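# Stack the 96-well plate from nest N1 onto N2

## Task

Lift the 96-well plate out of nest N1 and set it on top of the plate already in nest N2. It must be seated all the way down, with its well A1 (the cut-off corner) lined up over the lower plate's A1, and the lower plate must still lie flat in N2. Then open the gripper and pull the arm away.

## Robot and tools

ROBOT. There are two arms, left_arm and right_arm, each with six joints and a parallel gripper. In every row and every per-joint list the joints of one arm come in this order: shoulder, elbow, wrist roll, wrist pitch, waist, wrist yaw, then the gripper opening. Use this order only.

FRAME. One scene frame is used for everything. Its origin is on the table top midway between the arms, +z points up, +x points away from the arms over the table, and left_arm is on the +y side. The arm names are not image sides. Seen from the arms, N1 is the right-hand nest and N2 the left-hand one. Each plate has one clipped corner, and well A1 sits there. Arm bases may be tilted. Their mounting plates and the metal frame behind them are fixed obstacles.

GRIPPER. The fingers point along the gripper's +z axis and close along its y axis. The reported end-effector point lies between the pads, about 1 cm short of the fingertips.

execute_actions(actions). actions is a list of up to 15 actions. Each action is a list of up to 15 rows, and each row is one control step of 1/30 s. If there are fewer than 15 rows, the last row repeats. A row is one flat list of 14 numbers in [-1, 1] covering both arms: left_arm's 6 joint values and opening, then right_arm's 6 and opening. Always send all 14, even for one arm. The joint values are offsets, not poses. They are measured from the joint angles at the start of that action, not from the previous row. For the first action of a call, that means the last angles reported. Scale: 1.0 equals 1.202 rad for the waist, 1.258 shoulder, 1.238 elbow, 2.073 wrist pitch, and 2.022 for wrist yaw and wrist roll. The opening is absolute: +1 fully open, -1 closed. An empty list only returns the state and images.

Joint ranges in rad: waist -2.618 to 3.054, shoulder 0.000 to 3.142, elbow 0.000 to 3.142, wrist pitch -1.571 to 1.571, wrist yaw -1.571 to 1.571, wrist roll -2.094 to 2.094. The true ends can differ by up to 0.036 rad. If an action asks any joint to go more than 0.036 rad beyond its range, that action is refused for both arms. If any action is malformed, or the first one fails this check, nothing in the call runs. A joint pushed past its real end stops there, and the result may print "joint sent to its limit".

move(target, speed, blocking). target is one 14-number row laid out as above. Its joint values are offsets from the Joint positions in the most recent result that printed them, and its openings are absolute and sent at the start. All joints travel in step and finish together, so the hand follows a curve. There is no avoidance of obstacles or the other arm. speed, in rad/s (0.01 to 2, default 0.5), caps the joint with the longest travel. Paths last between 0.5 and 10 s and stop at 10 s even if unfinished. With blocking=false you get a result after 0.5 s. Call wait or stop before sending anything else. The result adds a "move:" line giving the ending (done, off_target, moving, held, fault), limits=held or limits=none, and each arm's joint farthest from target.

wait(seconds), 0 to 10: lets time pass while the arms hold their commands, and returns early if a running move ends. stop(): brakes a running move, needing some stopping distance; the fingers keep going. zoom_image(camera, region): enlarges a region [x0, y0, x1, y1] in pixels, with top-left at (0, 0), at most 504 by 504, of cam_head_left (672x504), cam_head_right (672x504), cam_left_wrist or cam_right_wrist (616x616, fisheye). finished_scene(scene): pass the current scene number to end it. This is final, so only call it once the plate is stacked and the arm is clear.

RESULTS. The state line gives each gripper's position in metres and its quaternion (w, x, y, z) in the scene frame. It gets less accurate far from the base. Joint positions and Joint velocities give one block per arm in joint order, in rad and rad/s, then the finger gap in m (0.094 m means fully open). Joint targets shows where joints are being driven now. grip_measured is the opening on the command scale, off by up to about 1 mm per gripper. Step readings list joint angles at some steps, and HELD marks steps that were held back. "joint command not followed" means a clearance check altered targets. Torques include gravity load and friction. FAULT, MOTOR HOT (75 °C) and OVER-TEMPERATURE lines warn of stops. At 90 °C an arm halts for 10 s, and at 100 °C it goes limp and drops. Camera calibration is given per camera and may be slightly off.

MOTION. Each joint's target stays within a fixed lead of its measured angle: 0.202 rad waist, 0.258 shoulder, 0.238 elbow, 0.573 wrist pitch, 0.522 yaw and roll. Targets that would shift the hand more than 70 mm in one step are scaled back. Big displacements therefore need several actions, so command the remainder next. Zero offsets can let an arm sag. Resend offsets toward the wanted angles first, then zeros. The simulation keeps running while you compose replies.

GRIPPING. To hold the plate, command an opening about 0.03 below grip_measured. A smaller margin grips more gently.

AVOID. Drops from more than a few millimetres, knocking anything off the table, arms touching or pushing each other, fast contacts, and targets set far past a contact, which press hard. Lower the plate slowly onto N2 so the bottom plate is not shoved out of flat. Loose objects may occasionally be nudged by outside pushes.

Each tool is called after "Request:" as name([rows], argument=value, ...), one row to a line, values as JSON.

## Session

Request:
execute_actions(actions=[])

Scene clock: 0.00 s.
left_arm: end_effector_position=(+0.3572, +0.5518, +0.1823) grip_measured=+1.000 end_effector_quat_wxyz=(+0.480, +0.466, +0.740, +0.063) | right_arm: end_effector_position=(+0.3064, +0.3555, +0.3818) grip_measured=+1.000 end_effector_quat_wxyz=(+0.426, -0.129, +0.687, +0.575)
Joint names: [shoulder, elbow, wrist roll, wrist pitch, waist, wrist yaw]
Joint positions: left_arm=[1.979 0.916 1.745 0.181 1.081 1.245 0.094] | right_arm=[ 2.251  1.519  0.418  0.893  0.959 -0.026  0.094]
Joint velocities: left_arm=[ 0.002  0.002  0.022 -0.139  0.002  0.022  0.   ] | right_arm=[ 0.002  0.002 -0.007 -0.037 -0.007 -0.007  0.   ]
Joint torques (N m, as the arm reports them, + toward a larger angle): no reading
Joint targets: left_arm=[1.971 0.920 1.741 0.174 1.086 1.263] | right_arm=[2.232 1.531 0.414 0.903 0.970 -0.033]
camera_calibration (this result's frames):
cam_left_wrist: T_world_to_cam=[[-0.63094, -0.513939, -0.581189, 0.610567], [-0.435226, 0.854608, -0.283238, -0.242515], [0.642256, 0.0742429, -0.762886, -0.0325805], [0, 0, 0, 1]] pos_world=[0.300607, 0.523468, 0.261311]
cam_right_wrist: T_world_to_cam=[[0.799546, -0.278761, -0.531995, 0.0724913], [-0.600075, -0.333546, -0.727088, 0.60403], [0.0252392, 0.900577, -0.433963, -0.0431722], [0, 0, 0, 1]] pos_world=[0.305593, 0.26056, 0.459013]

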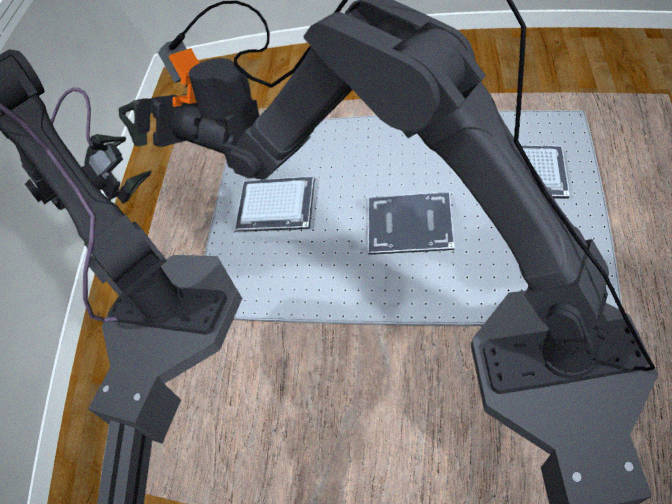

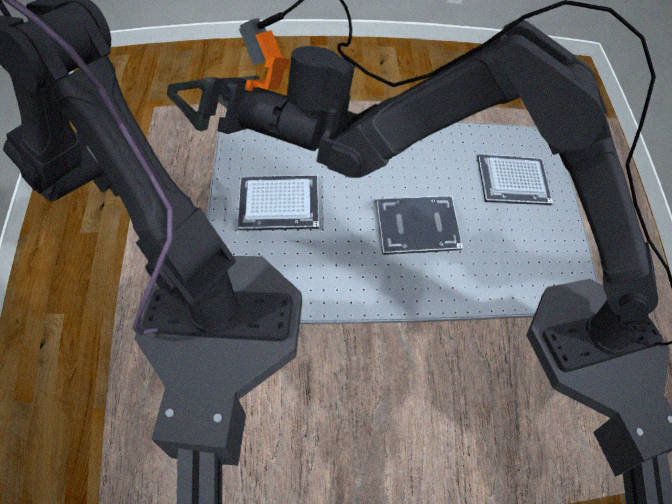

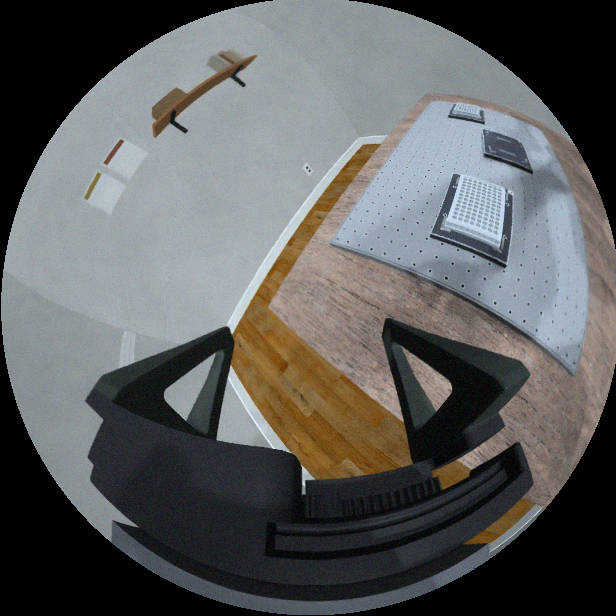

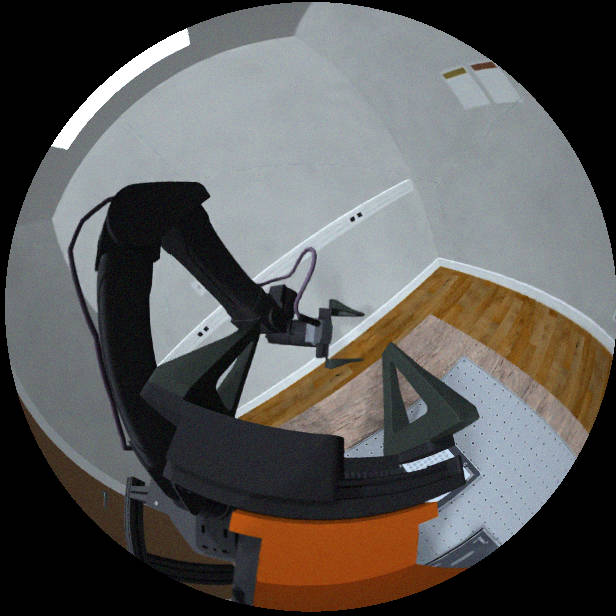

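Request:
zoom_image(camera="cam_head_right", region=[225,160,335,240])

Request:
zoom_image(camera="cam_head_right", region=[465,140,575,220])

Request:
zoom_image(camera="cam_head_right", region=[365,185,475,265])

Region (225, 160, 335, 240) of cam_head_right's 672x504 image, scaled by 4.582, with more detail than that image has; it fills the top 367 rows of this view, and the rest is white.

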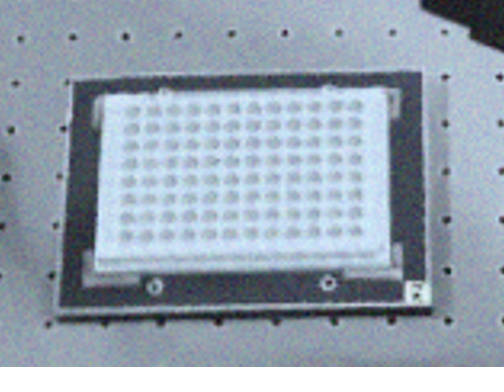

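Region (465, 140, 575, 220) of cam_head_right's 672x504 image, scaled by 4.582, with more detail than that image has; it fills the top 367 rows of this view, and the rest is white.

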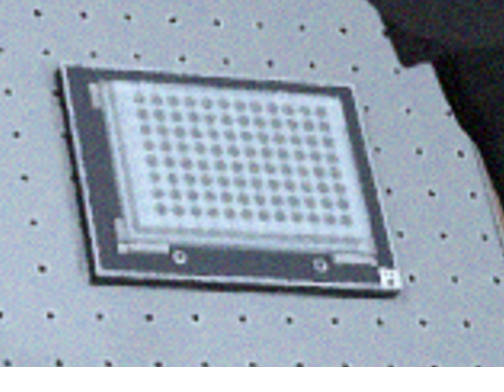

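Region (365, 185, 475, 265) of cam_head_right's 672x504 image, scaled by 4.582, with more detail than that image has; it fills the top 367 rows of this view, and the rest is white.

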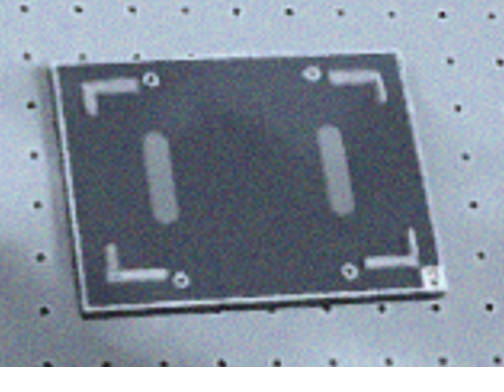

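Request:
zoom_image(camera="cam_head_left", region=[225,165,325,240])

Request:
zoom_image(camera="cam_left_wrist", region=[420,90,540,280])

Region (225, 165, 325, 240) of cam_head_left's 672x504 image, scaled by 5.040, with more detail than that image has; it fills the top 378 rows of this view, and the rest is white.

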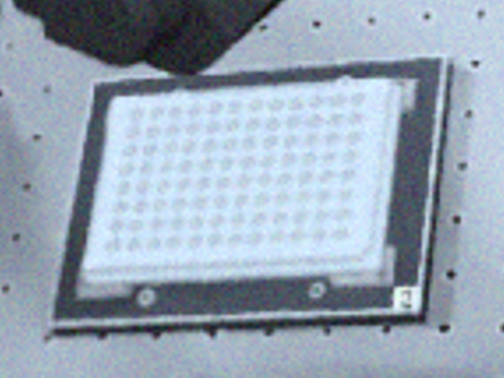

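Region (420, 90, 540, 280) of cam_left_wrist's 616x616 image, scaled by 2.653, with more detail than that image has; it fills the left 318 columns of this view, and the rest is white.

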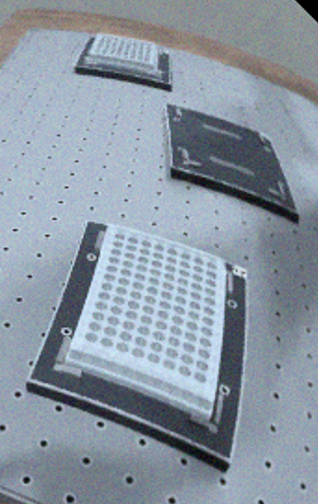

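Request:
zoom_image(camera="cam_head_right", region=[480,150,555,205])

Request:
zoom_image(camera="cam_head_right", region=[240,172,320,230])

Region (480, 150, 555, 205) of cam_head_right's 672x504 image, scaled by 6.720, with more detail than that image has; it fills the top 370 rows of this view, and the rest is white.

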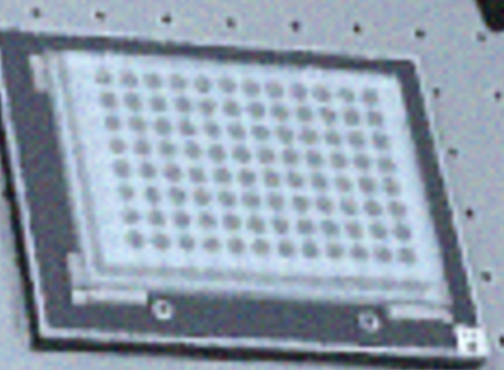

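Region (240, 172, 320, 230) of cam_head_right's 672x504 image, scaled by 6.300, with more detail than that image has; it fills the top 365 rows of this view, and the rest is white.

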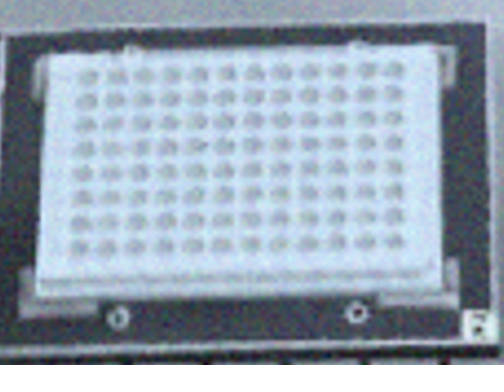

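Request:
move(target=[-0.329,-0.060,-0.207,-0.341,-1.0,-0.686,1,-0.335,-0.153,0.555,-0.778,-0.964,0.017,1], speed=1.0)

Scene clock: 103.17 s.
left_arm: end_effector_position=(+0.3261, +0.2853, +0.1570) grip_measured=+1.000 end_effector_quat_wxyz=(-0.013, +0.683, +0.730, +0.008) | right_arm: end_effector_position=(+0.3787, -0.2488, +0.1574) grip_measured=+1.000 end_effector_quat_wxyz=(-0.003, +0.709, +0.706, -0.002)
Joint names: [shoulder, elbow, wrist roll, wrist pitch, waist, wrist yaw]
Joint positions: left_arm=[ 1.588  0.858  1.334 -0.512 -0.114 -0.141  0.094] | right_arm=[ 1.858  1.342  1.534 -0.705 -0.204  0.002  0.094]
Joint velocities: left_arm=[ 0.002 -0.002  0.022 -0.051 -0.007 -0.066  0.   ] | right_arm=[-0.002 -0.007  0.037 -0.007 -0.007  0.037  0.   ]
Joint torques (N m, as the arm reports them, + toward a larger angle): left_arm=[-7.97  2.12 -0.05 -0.02 -1.08  0.02] | right_arm=[-13.72   3.9    0.08  -0.06   0.46   0.04]
Joint targets: left_arm=[1.565 0.842 1.326 -0.525 -0.121 -0.142] | right_arm=[1.830 1.329 1.540 -0.720 -0.199 0.008]
move: off_target (left_arm, right_arm); limits=none; left_arm: farthest joint: the shoulder, 0.023 radians from its target (0.414 radians at the start); right_arm: farthest joint: the shoulder, 0.028 radians from its target (0.422 radians at the start)
camera_calibration (this result's frames):
cam_left_wrist: T_world_to_cam=[[-0.99997, -0.00760685, 0.00173145, 0.323708], [-0.00563997, 0.858232, 0.513231, -0.301638], [-0.00539006, 0.513206, -0.858248, 0.0888557], [0, 0, 0, 1]] pos_world=[0.322476, 0.215737, 0.23051]
cam_right_wrist: T_world_to_cam=[[-0.981433, -0.174836, -0.0788832, 0.355882], [-0.187715, 0.791004, 0.582302, 0.200247], [-0.0394103, 0.586298, -0.809136, 0.407205], [0, 0, 0, 1]] pos_world=[0.402912, -0.334919, 0.240953]

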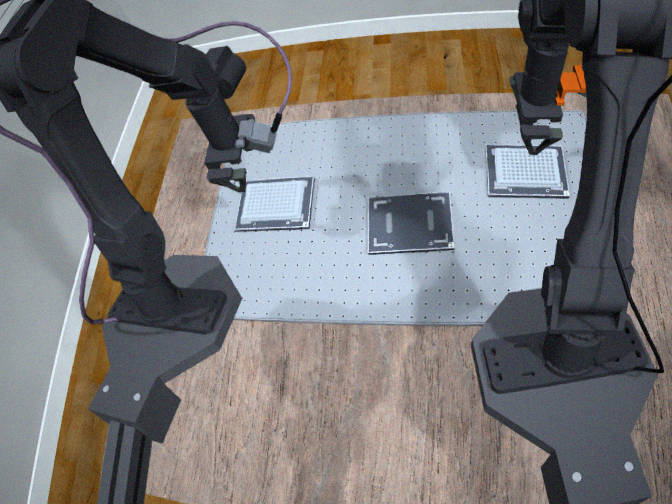

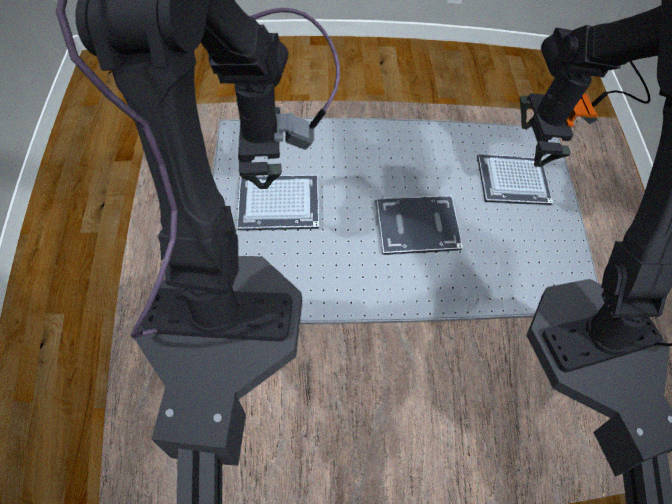

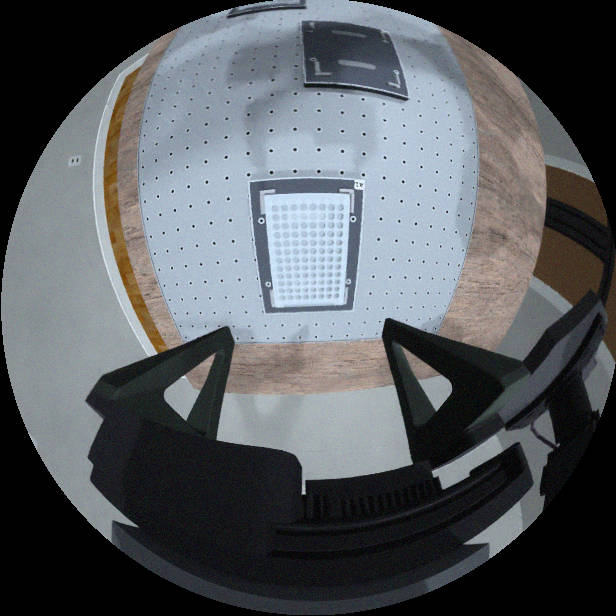

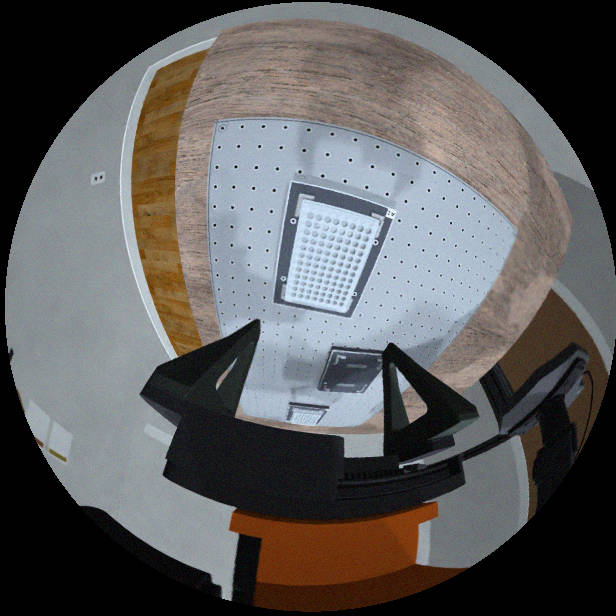

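Request:
zoom_image(camera="cam_right_wrist", region=[260,170,410,325])

Request:
zoom_image(camera="cam_left_wrist", region=[235,170,385,325])

Region (260, 170, 410, 325) of cam_right_wrist's 616x616 image, scaled by 3.252, with more detail than that image has; it fills the left 488 columns of this view, and the rest is white.

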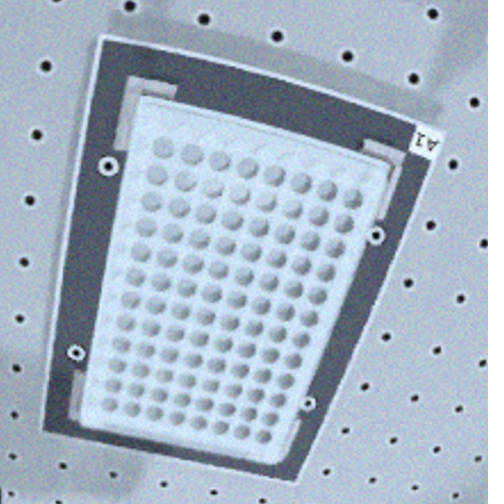

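Region (235, 170, 385, 325) of cam_left_wrist's 616x616 image, scaled by 3.252, with more detail than that image has; it fills the left 488 columns of this view, and the rest is white.

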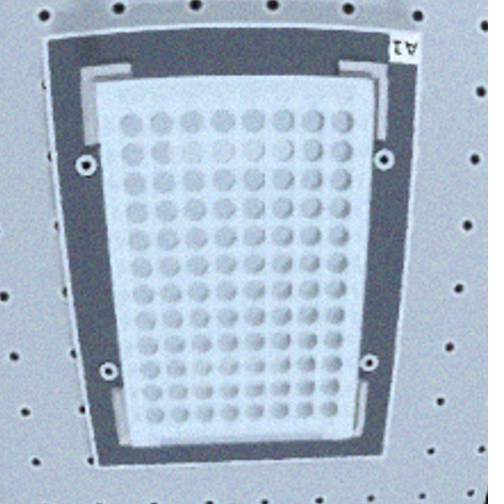

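Request:
zoom_image(camera="cam_left_wrist", region=[255,180,365,225])

Request:
zoom_image(camera="cam_left_wrist", region=[255,280,365,320])

Request:
zoom_image(camera="cam_right_wrist", region=[285,185,400,245])

Request:
zoom_image(camera="cam_right_wrist", region=[265,275,375,322])

Region (255, 180, 365, 225) of cam_left_wrist's 616x616 image, scaled by 4.582, with more detail than that image has; it fills the top 206 rows of this view, and the rest is white.

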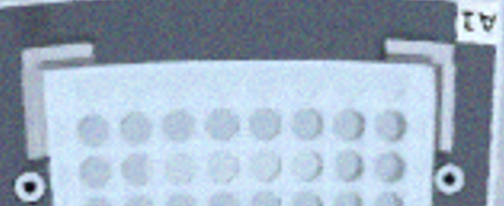

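Region (255, 280, 365, 320) of cam_left_wrist's 616x616 image, scaled by 4.582, with more detail than that image has; it fills the top 183 rows of this view, and the rest is white.

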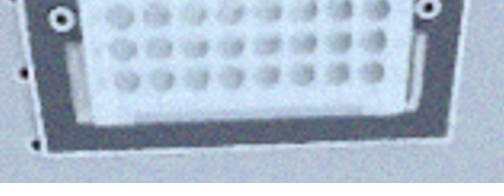

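Region (285, 185, 400, 245) of cam_right_wrist's 616x616 image, scaled by 4.383, with more detail than that image has; it fills the top 263 rows of this view, and the rest is white.

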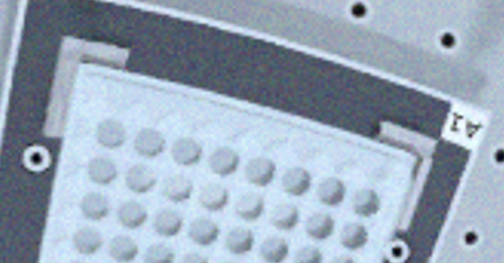

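Region (265, 275, 375, 322) of cam_right_wrist's 616x616 image, scaled by 4.582, with more detail than that image has; it fills the top 215 rows of this view, and the rest is white.

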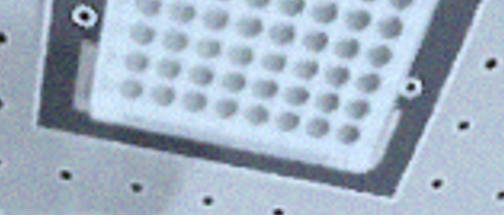

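Request:
zoom_image(camera="cam_right_wrist", region=[325,285,365,320])

Request:
zoom_image(camera="cam_right_wrist", region=[270,275,310,310])

Request:
zoom_image(camera="cam_left_wrist", region=[260,280,300,315])

Request:
zoom_image(camera="cam_left_wrist", region=[320,278,360,313])

Region (325, 285, 365, 320) of cam_right_wrist's 616x616 image, scaled by 12.600, with more detail than that image has; it fills the top 441 rows of this view, and the rest is white.

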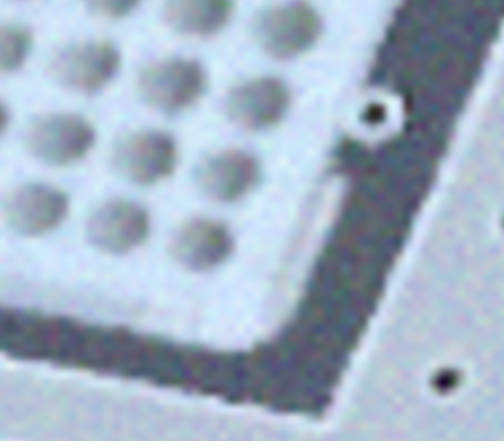

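Region (270, 275, 310, 310) of cam_right_wrist's 616x616 image, scaled by 12.600, with more detail than that image has; it fills the top 441 rows of this view, and the rest is white.

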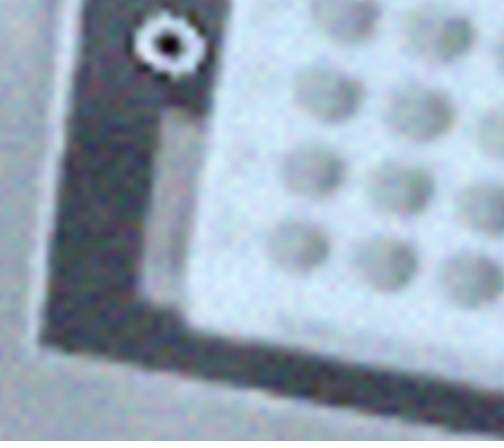

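Region (260, 280, 300, 315) of cam_left_wrist's 616x616 image, scaled by 12.600, with more detail than that image has; it fills the top 441 rows of this view, and the rest is white.

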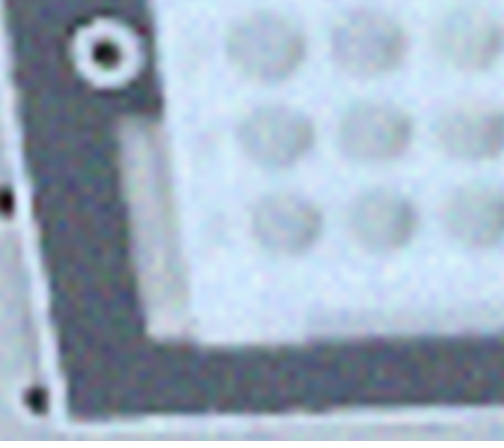

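Region (320, 278, 360, 313) of cam_left_wrist's 616x616 image, scaled by 12.600, with more detail than that image has; it fills the top 441 rows of this view, and the rest is white.

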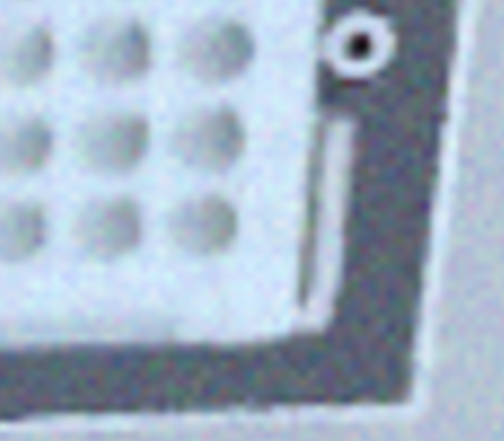

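Request:
zoom_image(camera="cam_right_wrist", region=[355,205,395,240])

Request:
zoom_image(camera="cam_right_wrist", region=[290,190,330,225])

Request:
zoom_image(camera="cam_left_wrist", region=[325,182,365,217])

Request:
zoom_image(camera="cam_left_wrist", region=[255,182,295,217])

Region (355, 205, 395, 240) of cam_right_wrist's 616x616 image, scaled by 12.600, with more detail than that image has; it fills the top 441 rows of this view, and the rest is white.

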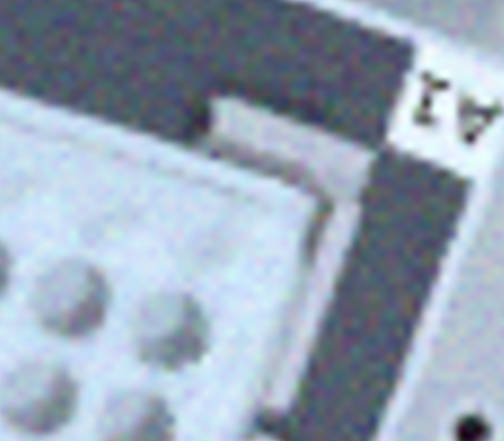

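Region (290, 190, 330, 225) of cam_right_wrist's 616x616 image, scaled by 12.600, with more detail than that image has; it fills the top 441 rows of this view, and the rest is white.

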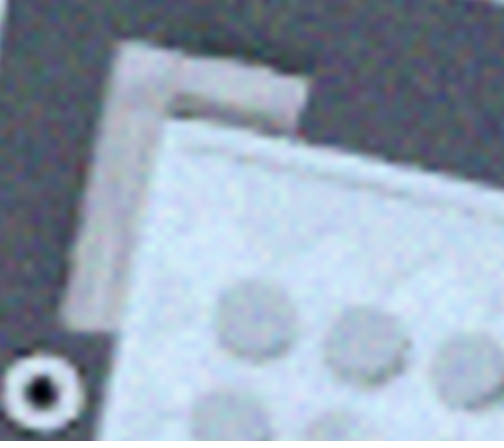

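Region (325, 182, 365, 217) of cam_left_wrist's 616x616 image, scaled by 12.600, with more detail than that image has; it fills the top 441 rows of this view, and the rest is white.

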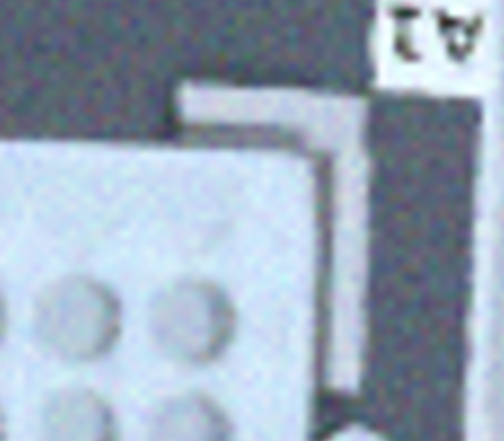

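Region (255, 182, 295, 217) of cam_left_wrist's 616x616 image, scaled by 12.600, with more detail than that image has; it fills the top 441 rows of this view, and the rest is white.

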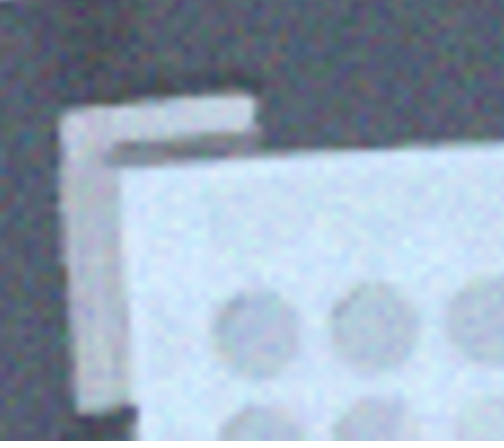

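Request:
move(target=[0.1603,-0.0464,0.0064,0.1225,-0.0414,0.0105,1,0.1328,-0.0153,0.006,0.0902,-0.0211,-0.004,1], speed=0.4)

Scene clock: 185.17 s.
left_arm: end_effector_position=(+0.3223, +0.2648, +0.1004) grip_measured=+1.000 end_effector_quat_wxyz=(-0.003, +0.698, +0.716, +0.003) | right_arm: end_effector_position=(+0.3838, -0.2551, +0.0932) grip_measured=+1.000 end_effector_quat_wxyz=(-0.003, +0.717, +0.698, -0.002)
Joint names: [shoulder, elbow, wrist roll, wrist pitch, waist, wrist yaw]
Joint positions: left_arm=[ 1.786  0.815  1.339 -0.265 -0.152 -0.134  0.094] | right_arm=[ 2.033  1.342  1.542 -0.529 -0.22  -0.004  0.094]
Joint velocities: left_arm=[-0.007  0.012 -0.007  0.081 -0.002 -0.022  0.   ] | right_arm=[ 0.012 -0.007 -0.007  0.007  0.017 -0.037  0.   ]
Joint torques (N m, as the arm reports them, + toward a larger angle): left_arm=[-6.55  1.29  0.06  0.2  -1.59  0.13] | right_arm=[-12.58   2.78   0.06   0.15  -0.78  -0.05]
Joint targets: left_arm=[1.790 0.800 1.346 -0.258 -0.164 -0.120] | right_arm=[2.025 1.323 1.547 -0.518 -0.229 -0.006]
move: done; limits=none; left_arm: farthest joint: the elbow, 0.015 radians from its target (0.057 radians at the start); right_arm: farthest joint: the elbow, 0.019 radians from its target (0.019 radians at the start)
camera_calibration (this result's frames):
cam_left_wrist: T_world_to_cam=[[-0.999479, 0.0319052, -0.00486431, 0.309841], [0.0253197, 0.86862, 0.494832, -0.265879], [0.020013, 0.494451, -0.868975, 0.0486108], [0, 0, 0, 1]] pos_world=[0.315439, 0.197026, 0.175314]
cam_right_wrist: T_world_to_cam=[[-0.985112, -0.152536, -0.0792927, 0.361795], [-0.169965, 0.794891, 0.58246, 0.23768], [-0.0258171, 0.587266, -0.808982, 0.354175], [0, 0, 0, 1]] pos_world=[0.405949, -0.341738, 0.17677]

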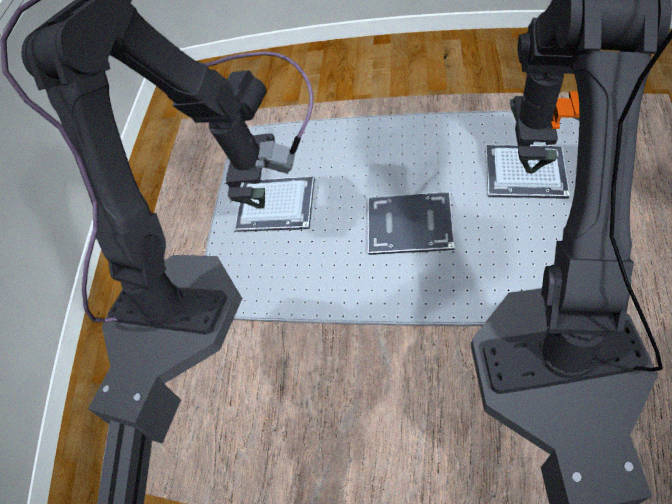

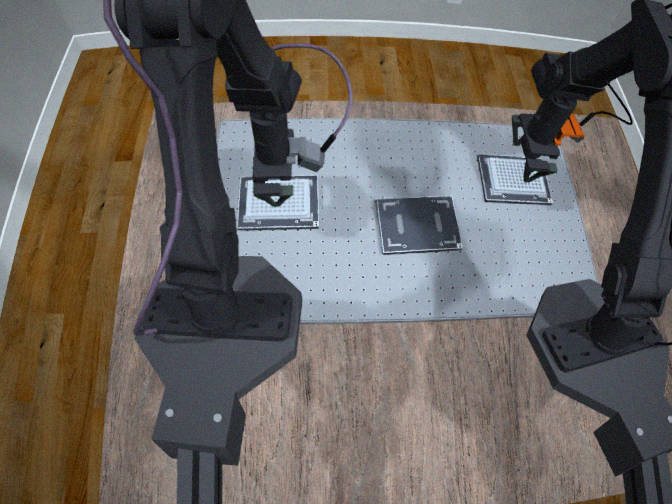

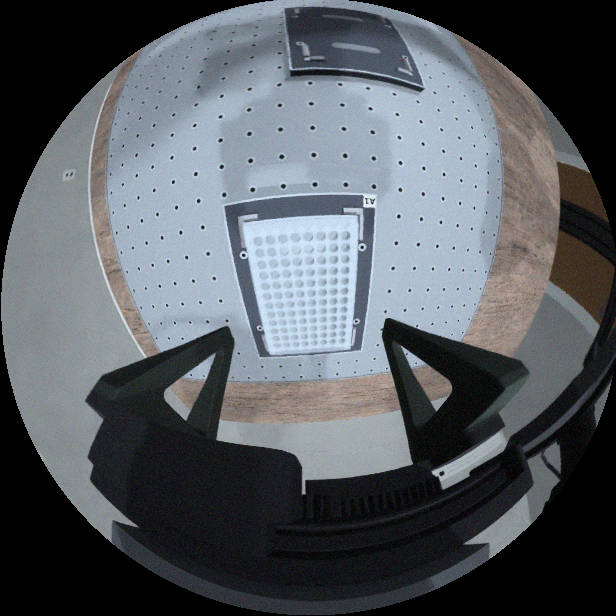

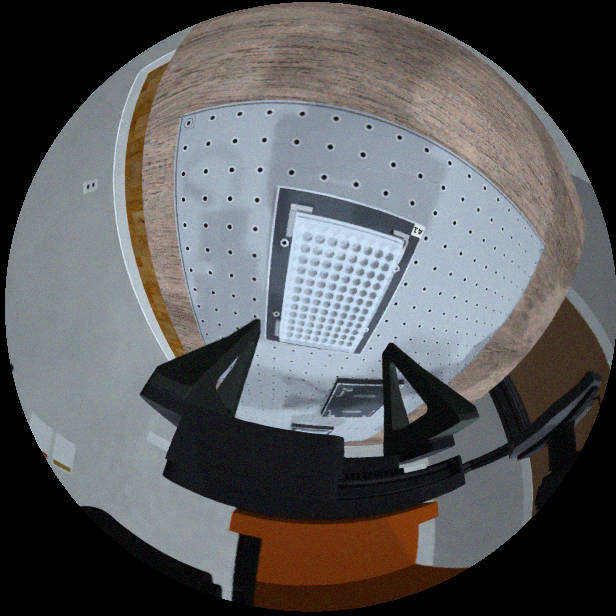

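Request:
zoom_image(camera="cam_left_wrist", region=[220,185,390,365])

Request:
zoom_image(camera="cam_right_wrist", region=[255,180,435,360])

Region (220, 185, 390, 365) of cam_left_wrist's 616x616 image, scaled by 2.800, with more detail than that image has.

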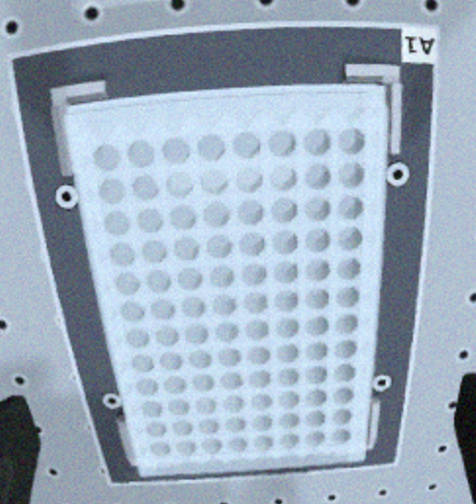

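Region (255, 180, 435, 360) of cam_right_wrist's 616x616 image, scaled by 2.800, with more detail than that image has.

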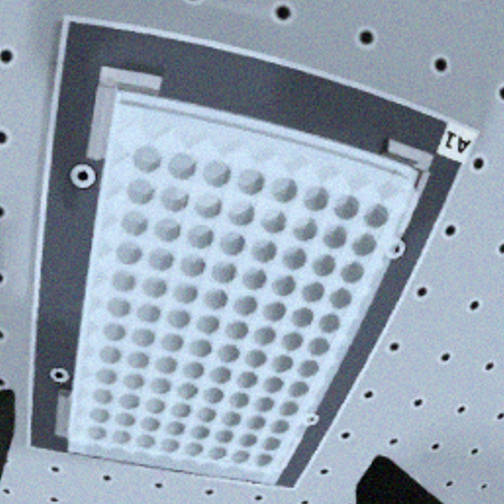

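Request:
zoom_image(camera="cam_right_wrist", region=[375,215,430,270])

Request:
zoom_image(camera="cam_right_wrist", region=[280,195,335,250])

Request:
zoom_image(camera="cam_left_wrist", region=[325,195,380,250])

Request:
zoom_image(camera="cam_left_wrist", region=[250,310,365,362])

Request:
zoom_image(camera="cam_right_wrist", region=[262,305,377,360])

Region (375, 215, 430, 270) of cam_right_wrist's 616x616 image, scaled by 9.164, with more detail than that image has.

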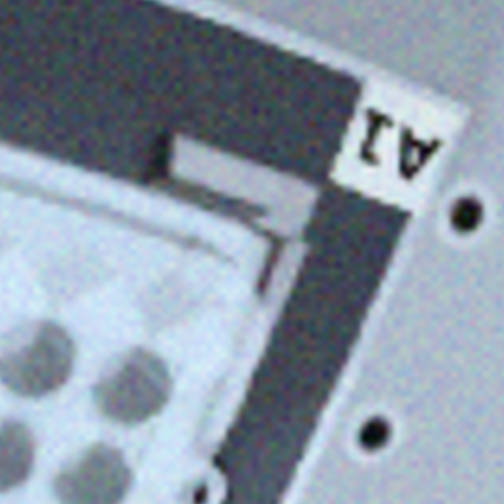

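Region (280, 195, 335, 250) of cam_right_wrist's 616x616 image, scaled by 9.164, with more detail than that image has.

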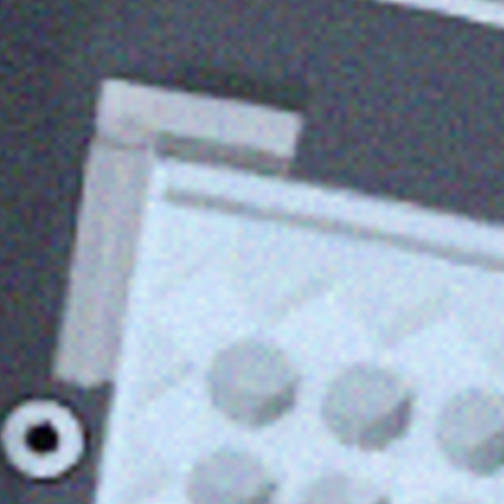

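Region (325, 195, 380, 250) of cam_left_wrist's 616x616 image, scaled by 9.164, with more detail than that image has.

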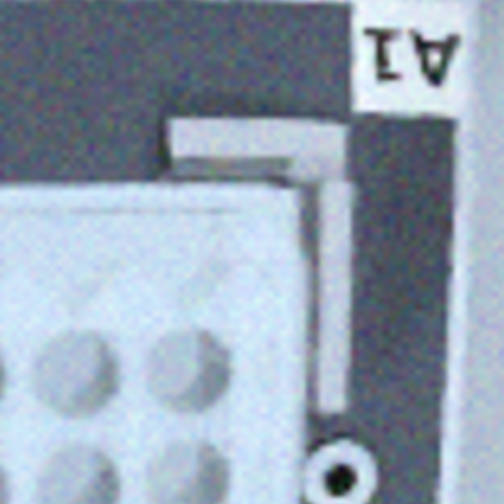

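Region (250, 310, 365, 362) of cam_left_wrist's 616x616 image, scaled by 4.383, with more detail than that image has; it fills the top 228 rows of this view, and the rest is white.

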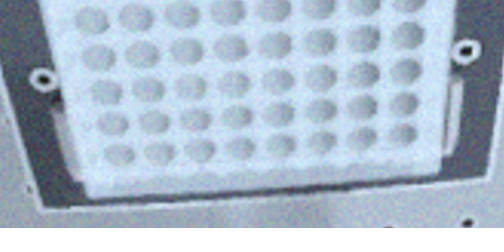

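Region (262, 305, 377, 360) of cam_right_wrist's 616x616 image, scaled by 4.383, with more detail than that image has; it fills the top 241 rows of this view, and the rest is white.

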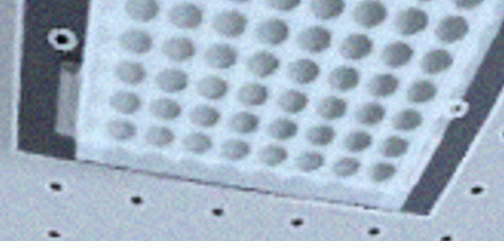

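Request:
zoom_image(camera="cam_left_wrist", region=[232,200,372,250])

Request:
zoom_image(camera="cam_right_wrist", region=[285,195,425,265])

Region (232, 200, 372, 250) of cam_left_wrist's 616x616 image, scaled by 3.600, with more detail than that image has; it fills the top 180 rows of this view, and the rest is white.

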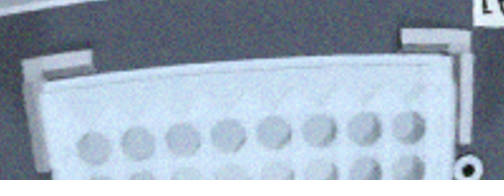

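Region (285, 195, 425, 265) of cam_right_wrist's 616x616 image, scaled by 3.600, with more detail than that image has.

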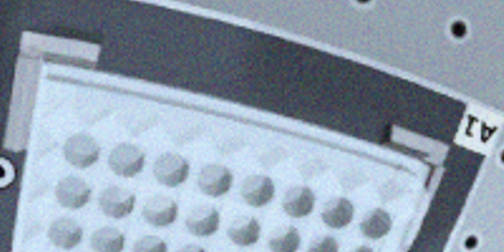

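Request:
move(target=[0.003,-0.012,0.003,0.003,-0.010,0.007,1,0.0835,-0.0153,0.002,0.0656,-0.0125,0,1], speed=0.15)

Scene clock: 252.63 s.
left_arm: end_effector_position=(+0.3224, +0.2647, +0.1004) grip_measured=+1.000 end_effector_quat_wxyz=(-0.003, +0.698, +0.716, +0.003) | right_arm: end_effector_position=(+0.3848, -0.2580, +0.0531) grip_measured=+1.000 end_effector_quat_wxyz=(+0.003, +0.718, +0.696, +0.003)
Joint names: [shoulder, elbow, wrist roll, wrist pitch, waist, wrist yaw]
Joint positions: left_arm=[ 1.786  0.815  1.339 -0.265 -0.152 -0.134  0.094] | right_arm=[ 2.143  1.342  1.542 -0.405 -0.226 -0.005  0.094]
Joint velocities: left_arm=[ 0.012 -0.007  0.007 -0.022 -0.007 -0.037  0.   ] | right_arm=[-0.027 -0.002 -0.051 -0.066 -0.012  0.022  0.   ]
Joint torques (N m, as the arm reports them, + toward a larger angle): left_arm=[-6.55  1.29  0.05  0.19 -1.59  0.13] | right_arm=[-12.42   2.35   0.04   0.2   -0.81  -0.03]
Joint targets: left_arm=[1.790 0.800 1.345 -0.259 -0.164 -0.120] | right_arm=[2.138 1.323 1.546 -0.393 -0.235 -0.005]
move: done; limits=none; left_arm: farthest joint: the elbow, 0.015 radians from its target (0.015 radians at the start); right_arm: farthest joint: the elbow, 0.019 radians from its target (0.019 radians at the start)
camera_calibration (this result's frames):
cam_left_wrist: T_world_to_cam=[[-0.999467, 0.0322359, -0.0051681, 0.309861], [0.0254658, 0.868834, 0.494448, -0.265871], [0.0204292, 0.494053, -0.869192, 0.048644], [0, 0, 0, 1]] pos_world=[0.315473, 0.196976, 0.175342]
cam_right_wrist: T_world_to_cam=[[-0.984686, -0.14718, -0.0934431, 0.361193], [-0.174019, 0.797391, 0.577828, 0.265999], [-0.0105339, 0.58524, -0.810792, 0.317161], [0, 0, 0, 1]] pos_world=[0.405292, -0.34456, 0.137201]

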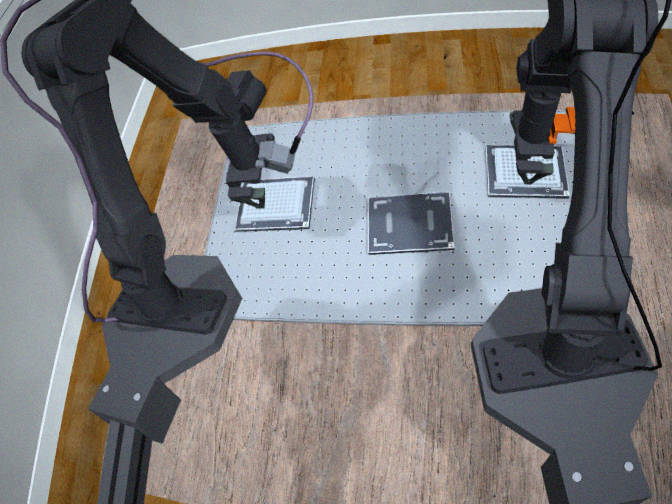

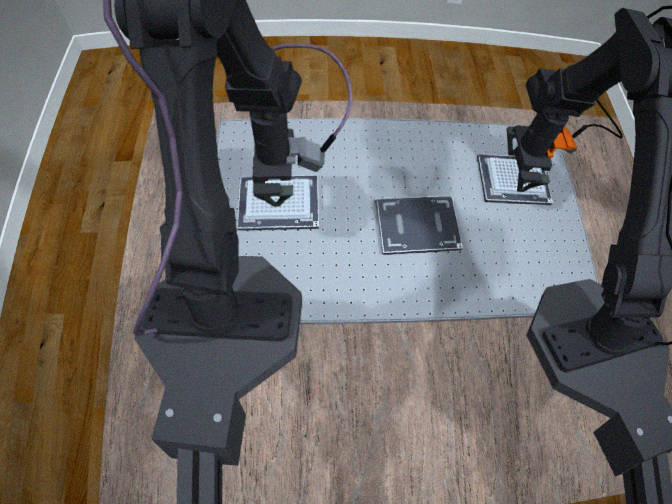

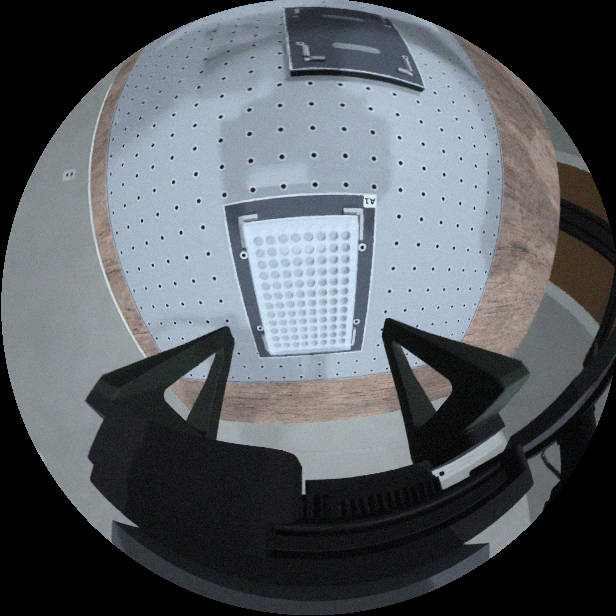

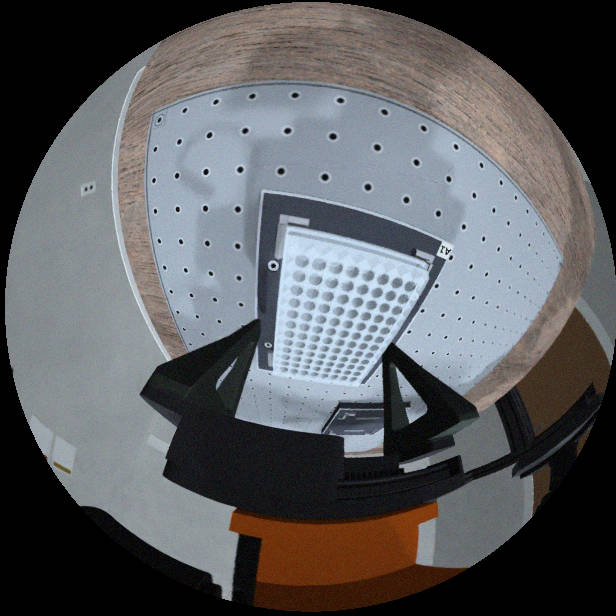

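Request:
zoom_image(camera="cam_right_wrist", region=[240,200,460,400])

Request:
zoom_image(camera="cam_right_wrist", region=[380,230,450,290])

Request:
zoom_image(camera="cam_right_wrist", region=[265,205,335,265])

Region (240, 200, 460, 400) of cam_right_wrist's 616x616 image, scaled by 2.291, with more detail than that image has; it fills the top 458 rows of this view, and the rest is white.

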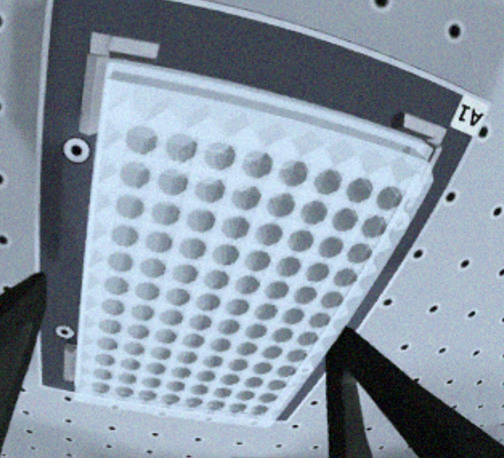

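Region (380, 230, 450, 290) of cam_right_wrist's 616x616 image, scaled by 7.200, with more detail than that image has; it fills the top 432 rows of this view, and the rest is white.

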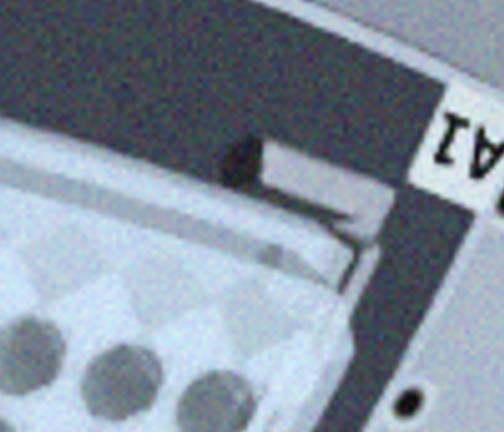

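Region (265, 205, 335, 265) of cam_right_wrist's 616x616 image, scaled by 7.200, with more detail than that image has; it fills the top 432 rows of this view, and the rest is white.

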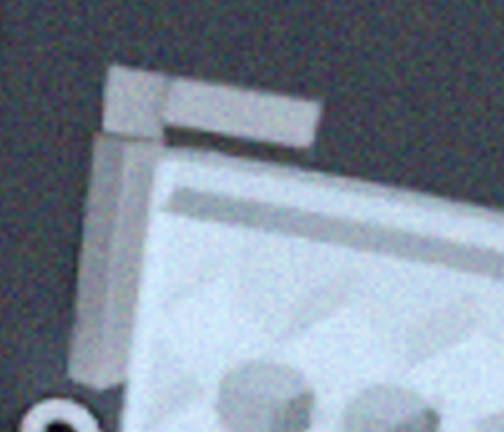

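Request:
zoom_image(camera="cam_right_wrist", region=[245,295,305,355])

Request:
zoom_image(camera="cam_right_wrist", region=[360,310,420,370])

Region (245, 295, 305, 355) of cam_right_wrist's 616x616 image, scaled by 8.400, with more detail than that image has.

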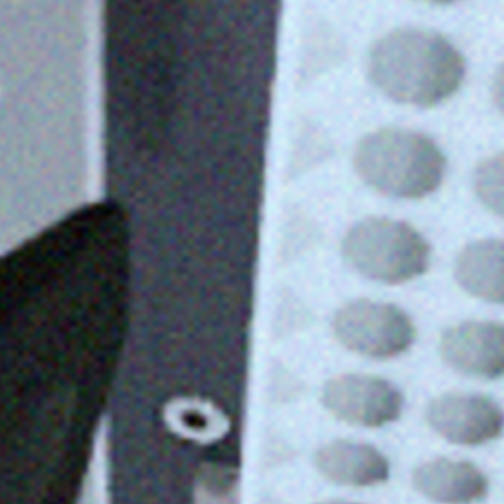

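Region (360, 310, 420, 370) of cam_right_wrist's 616x616 image, scaled by 8.400, with more detail than that image has.

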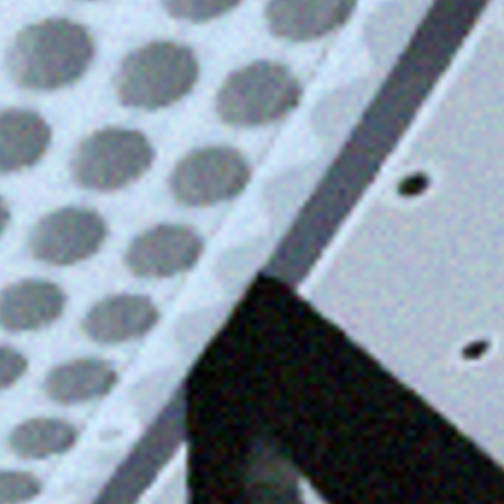

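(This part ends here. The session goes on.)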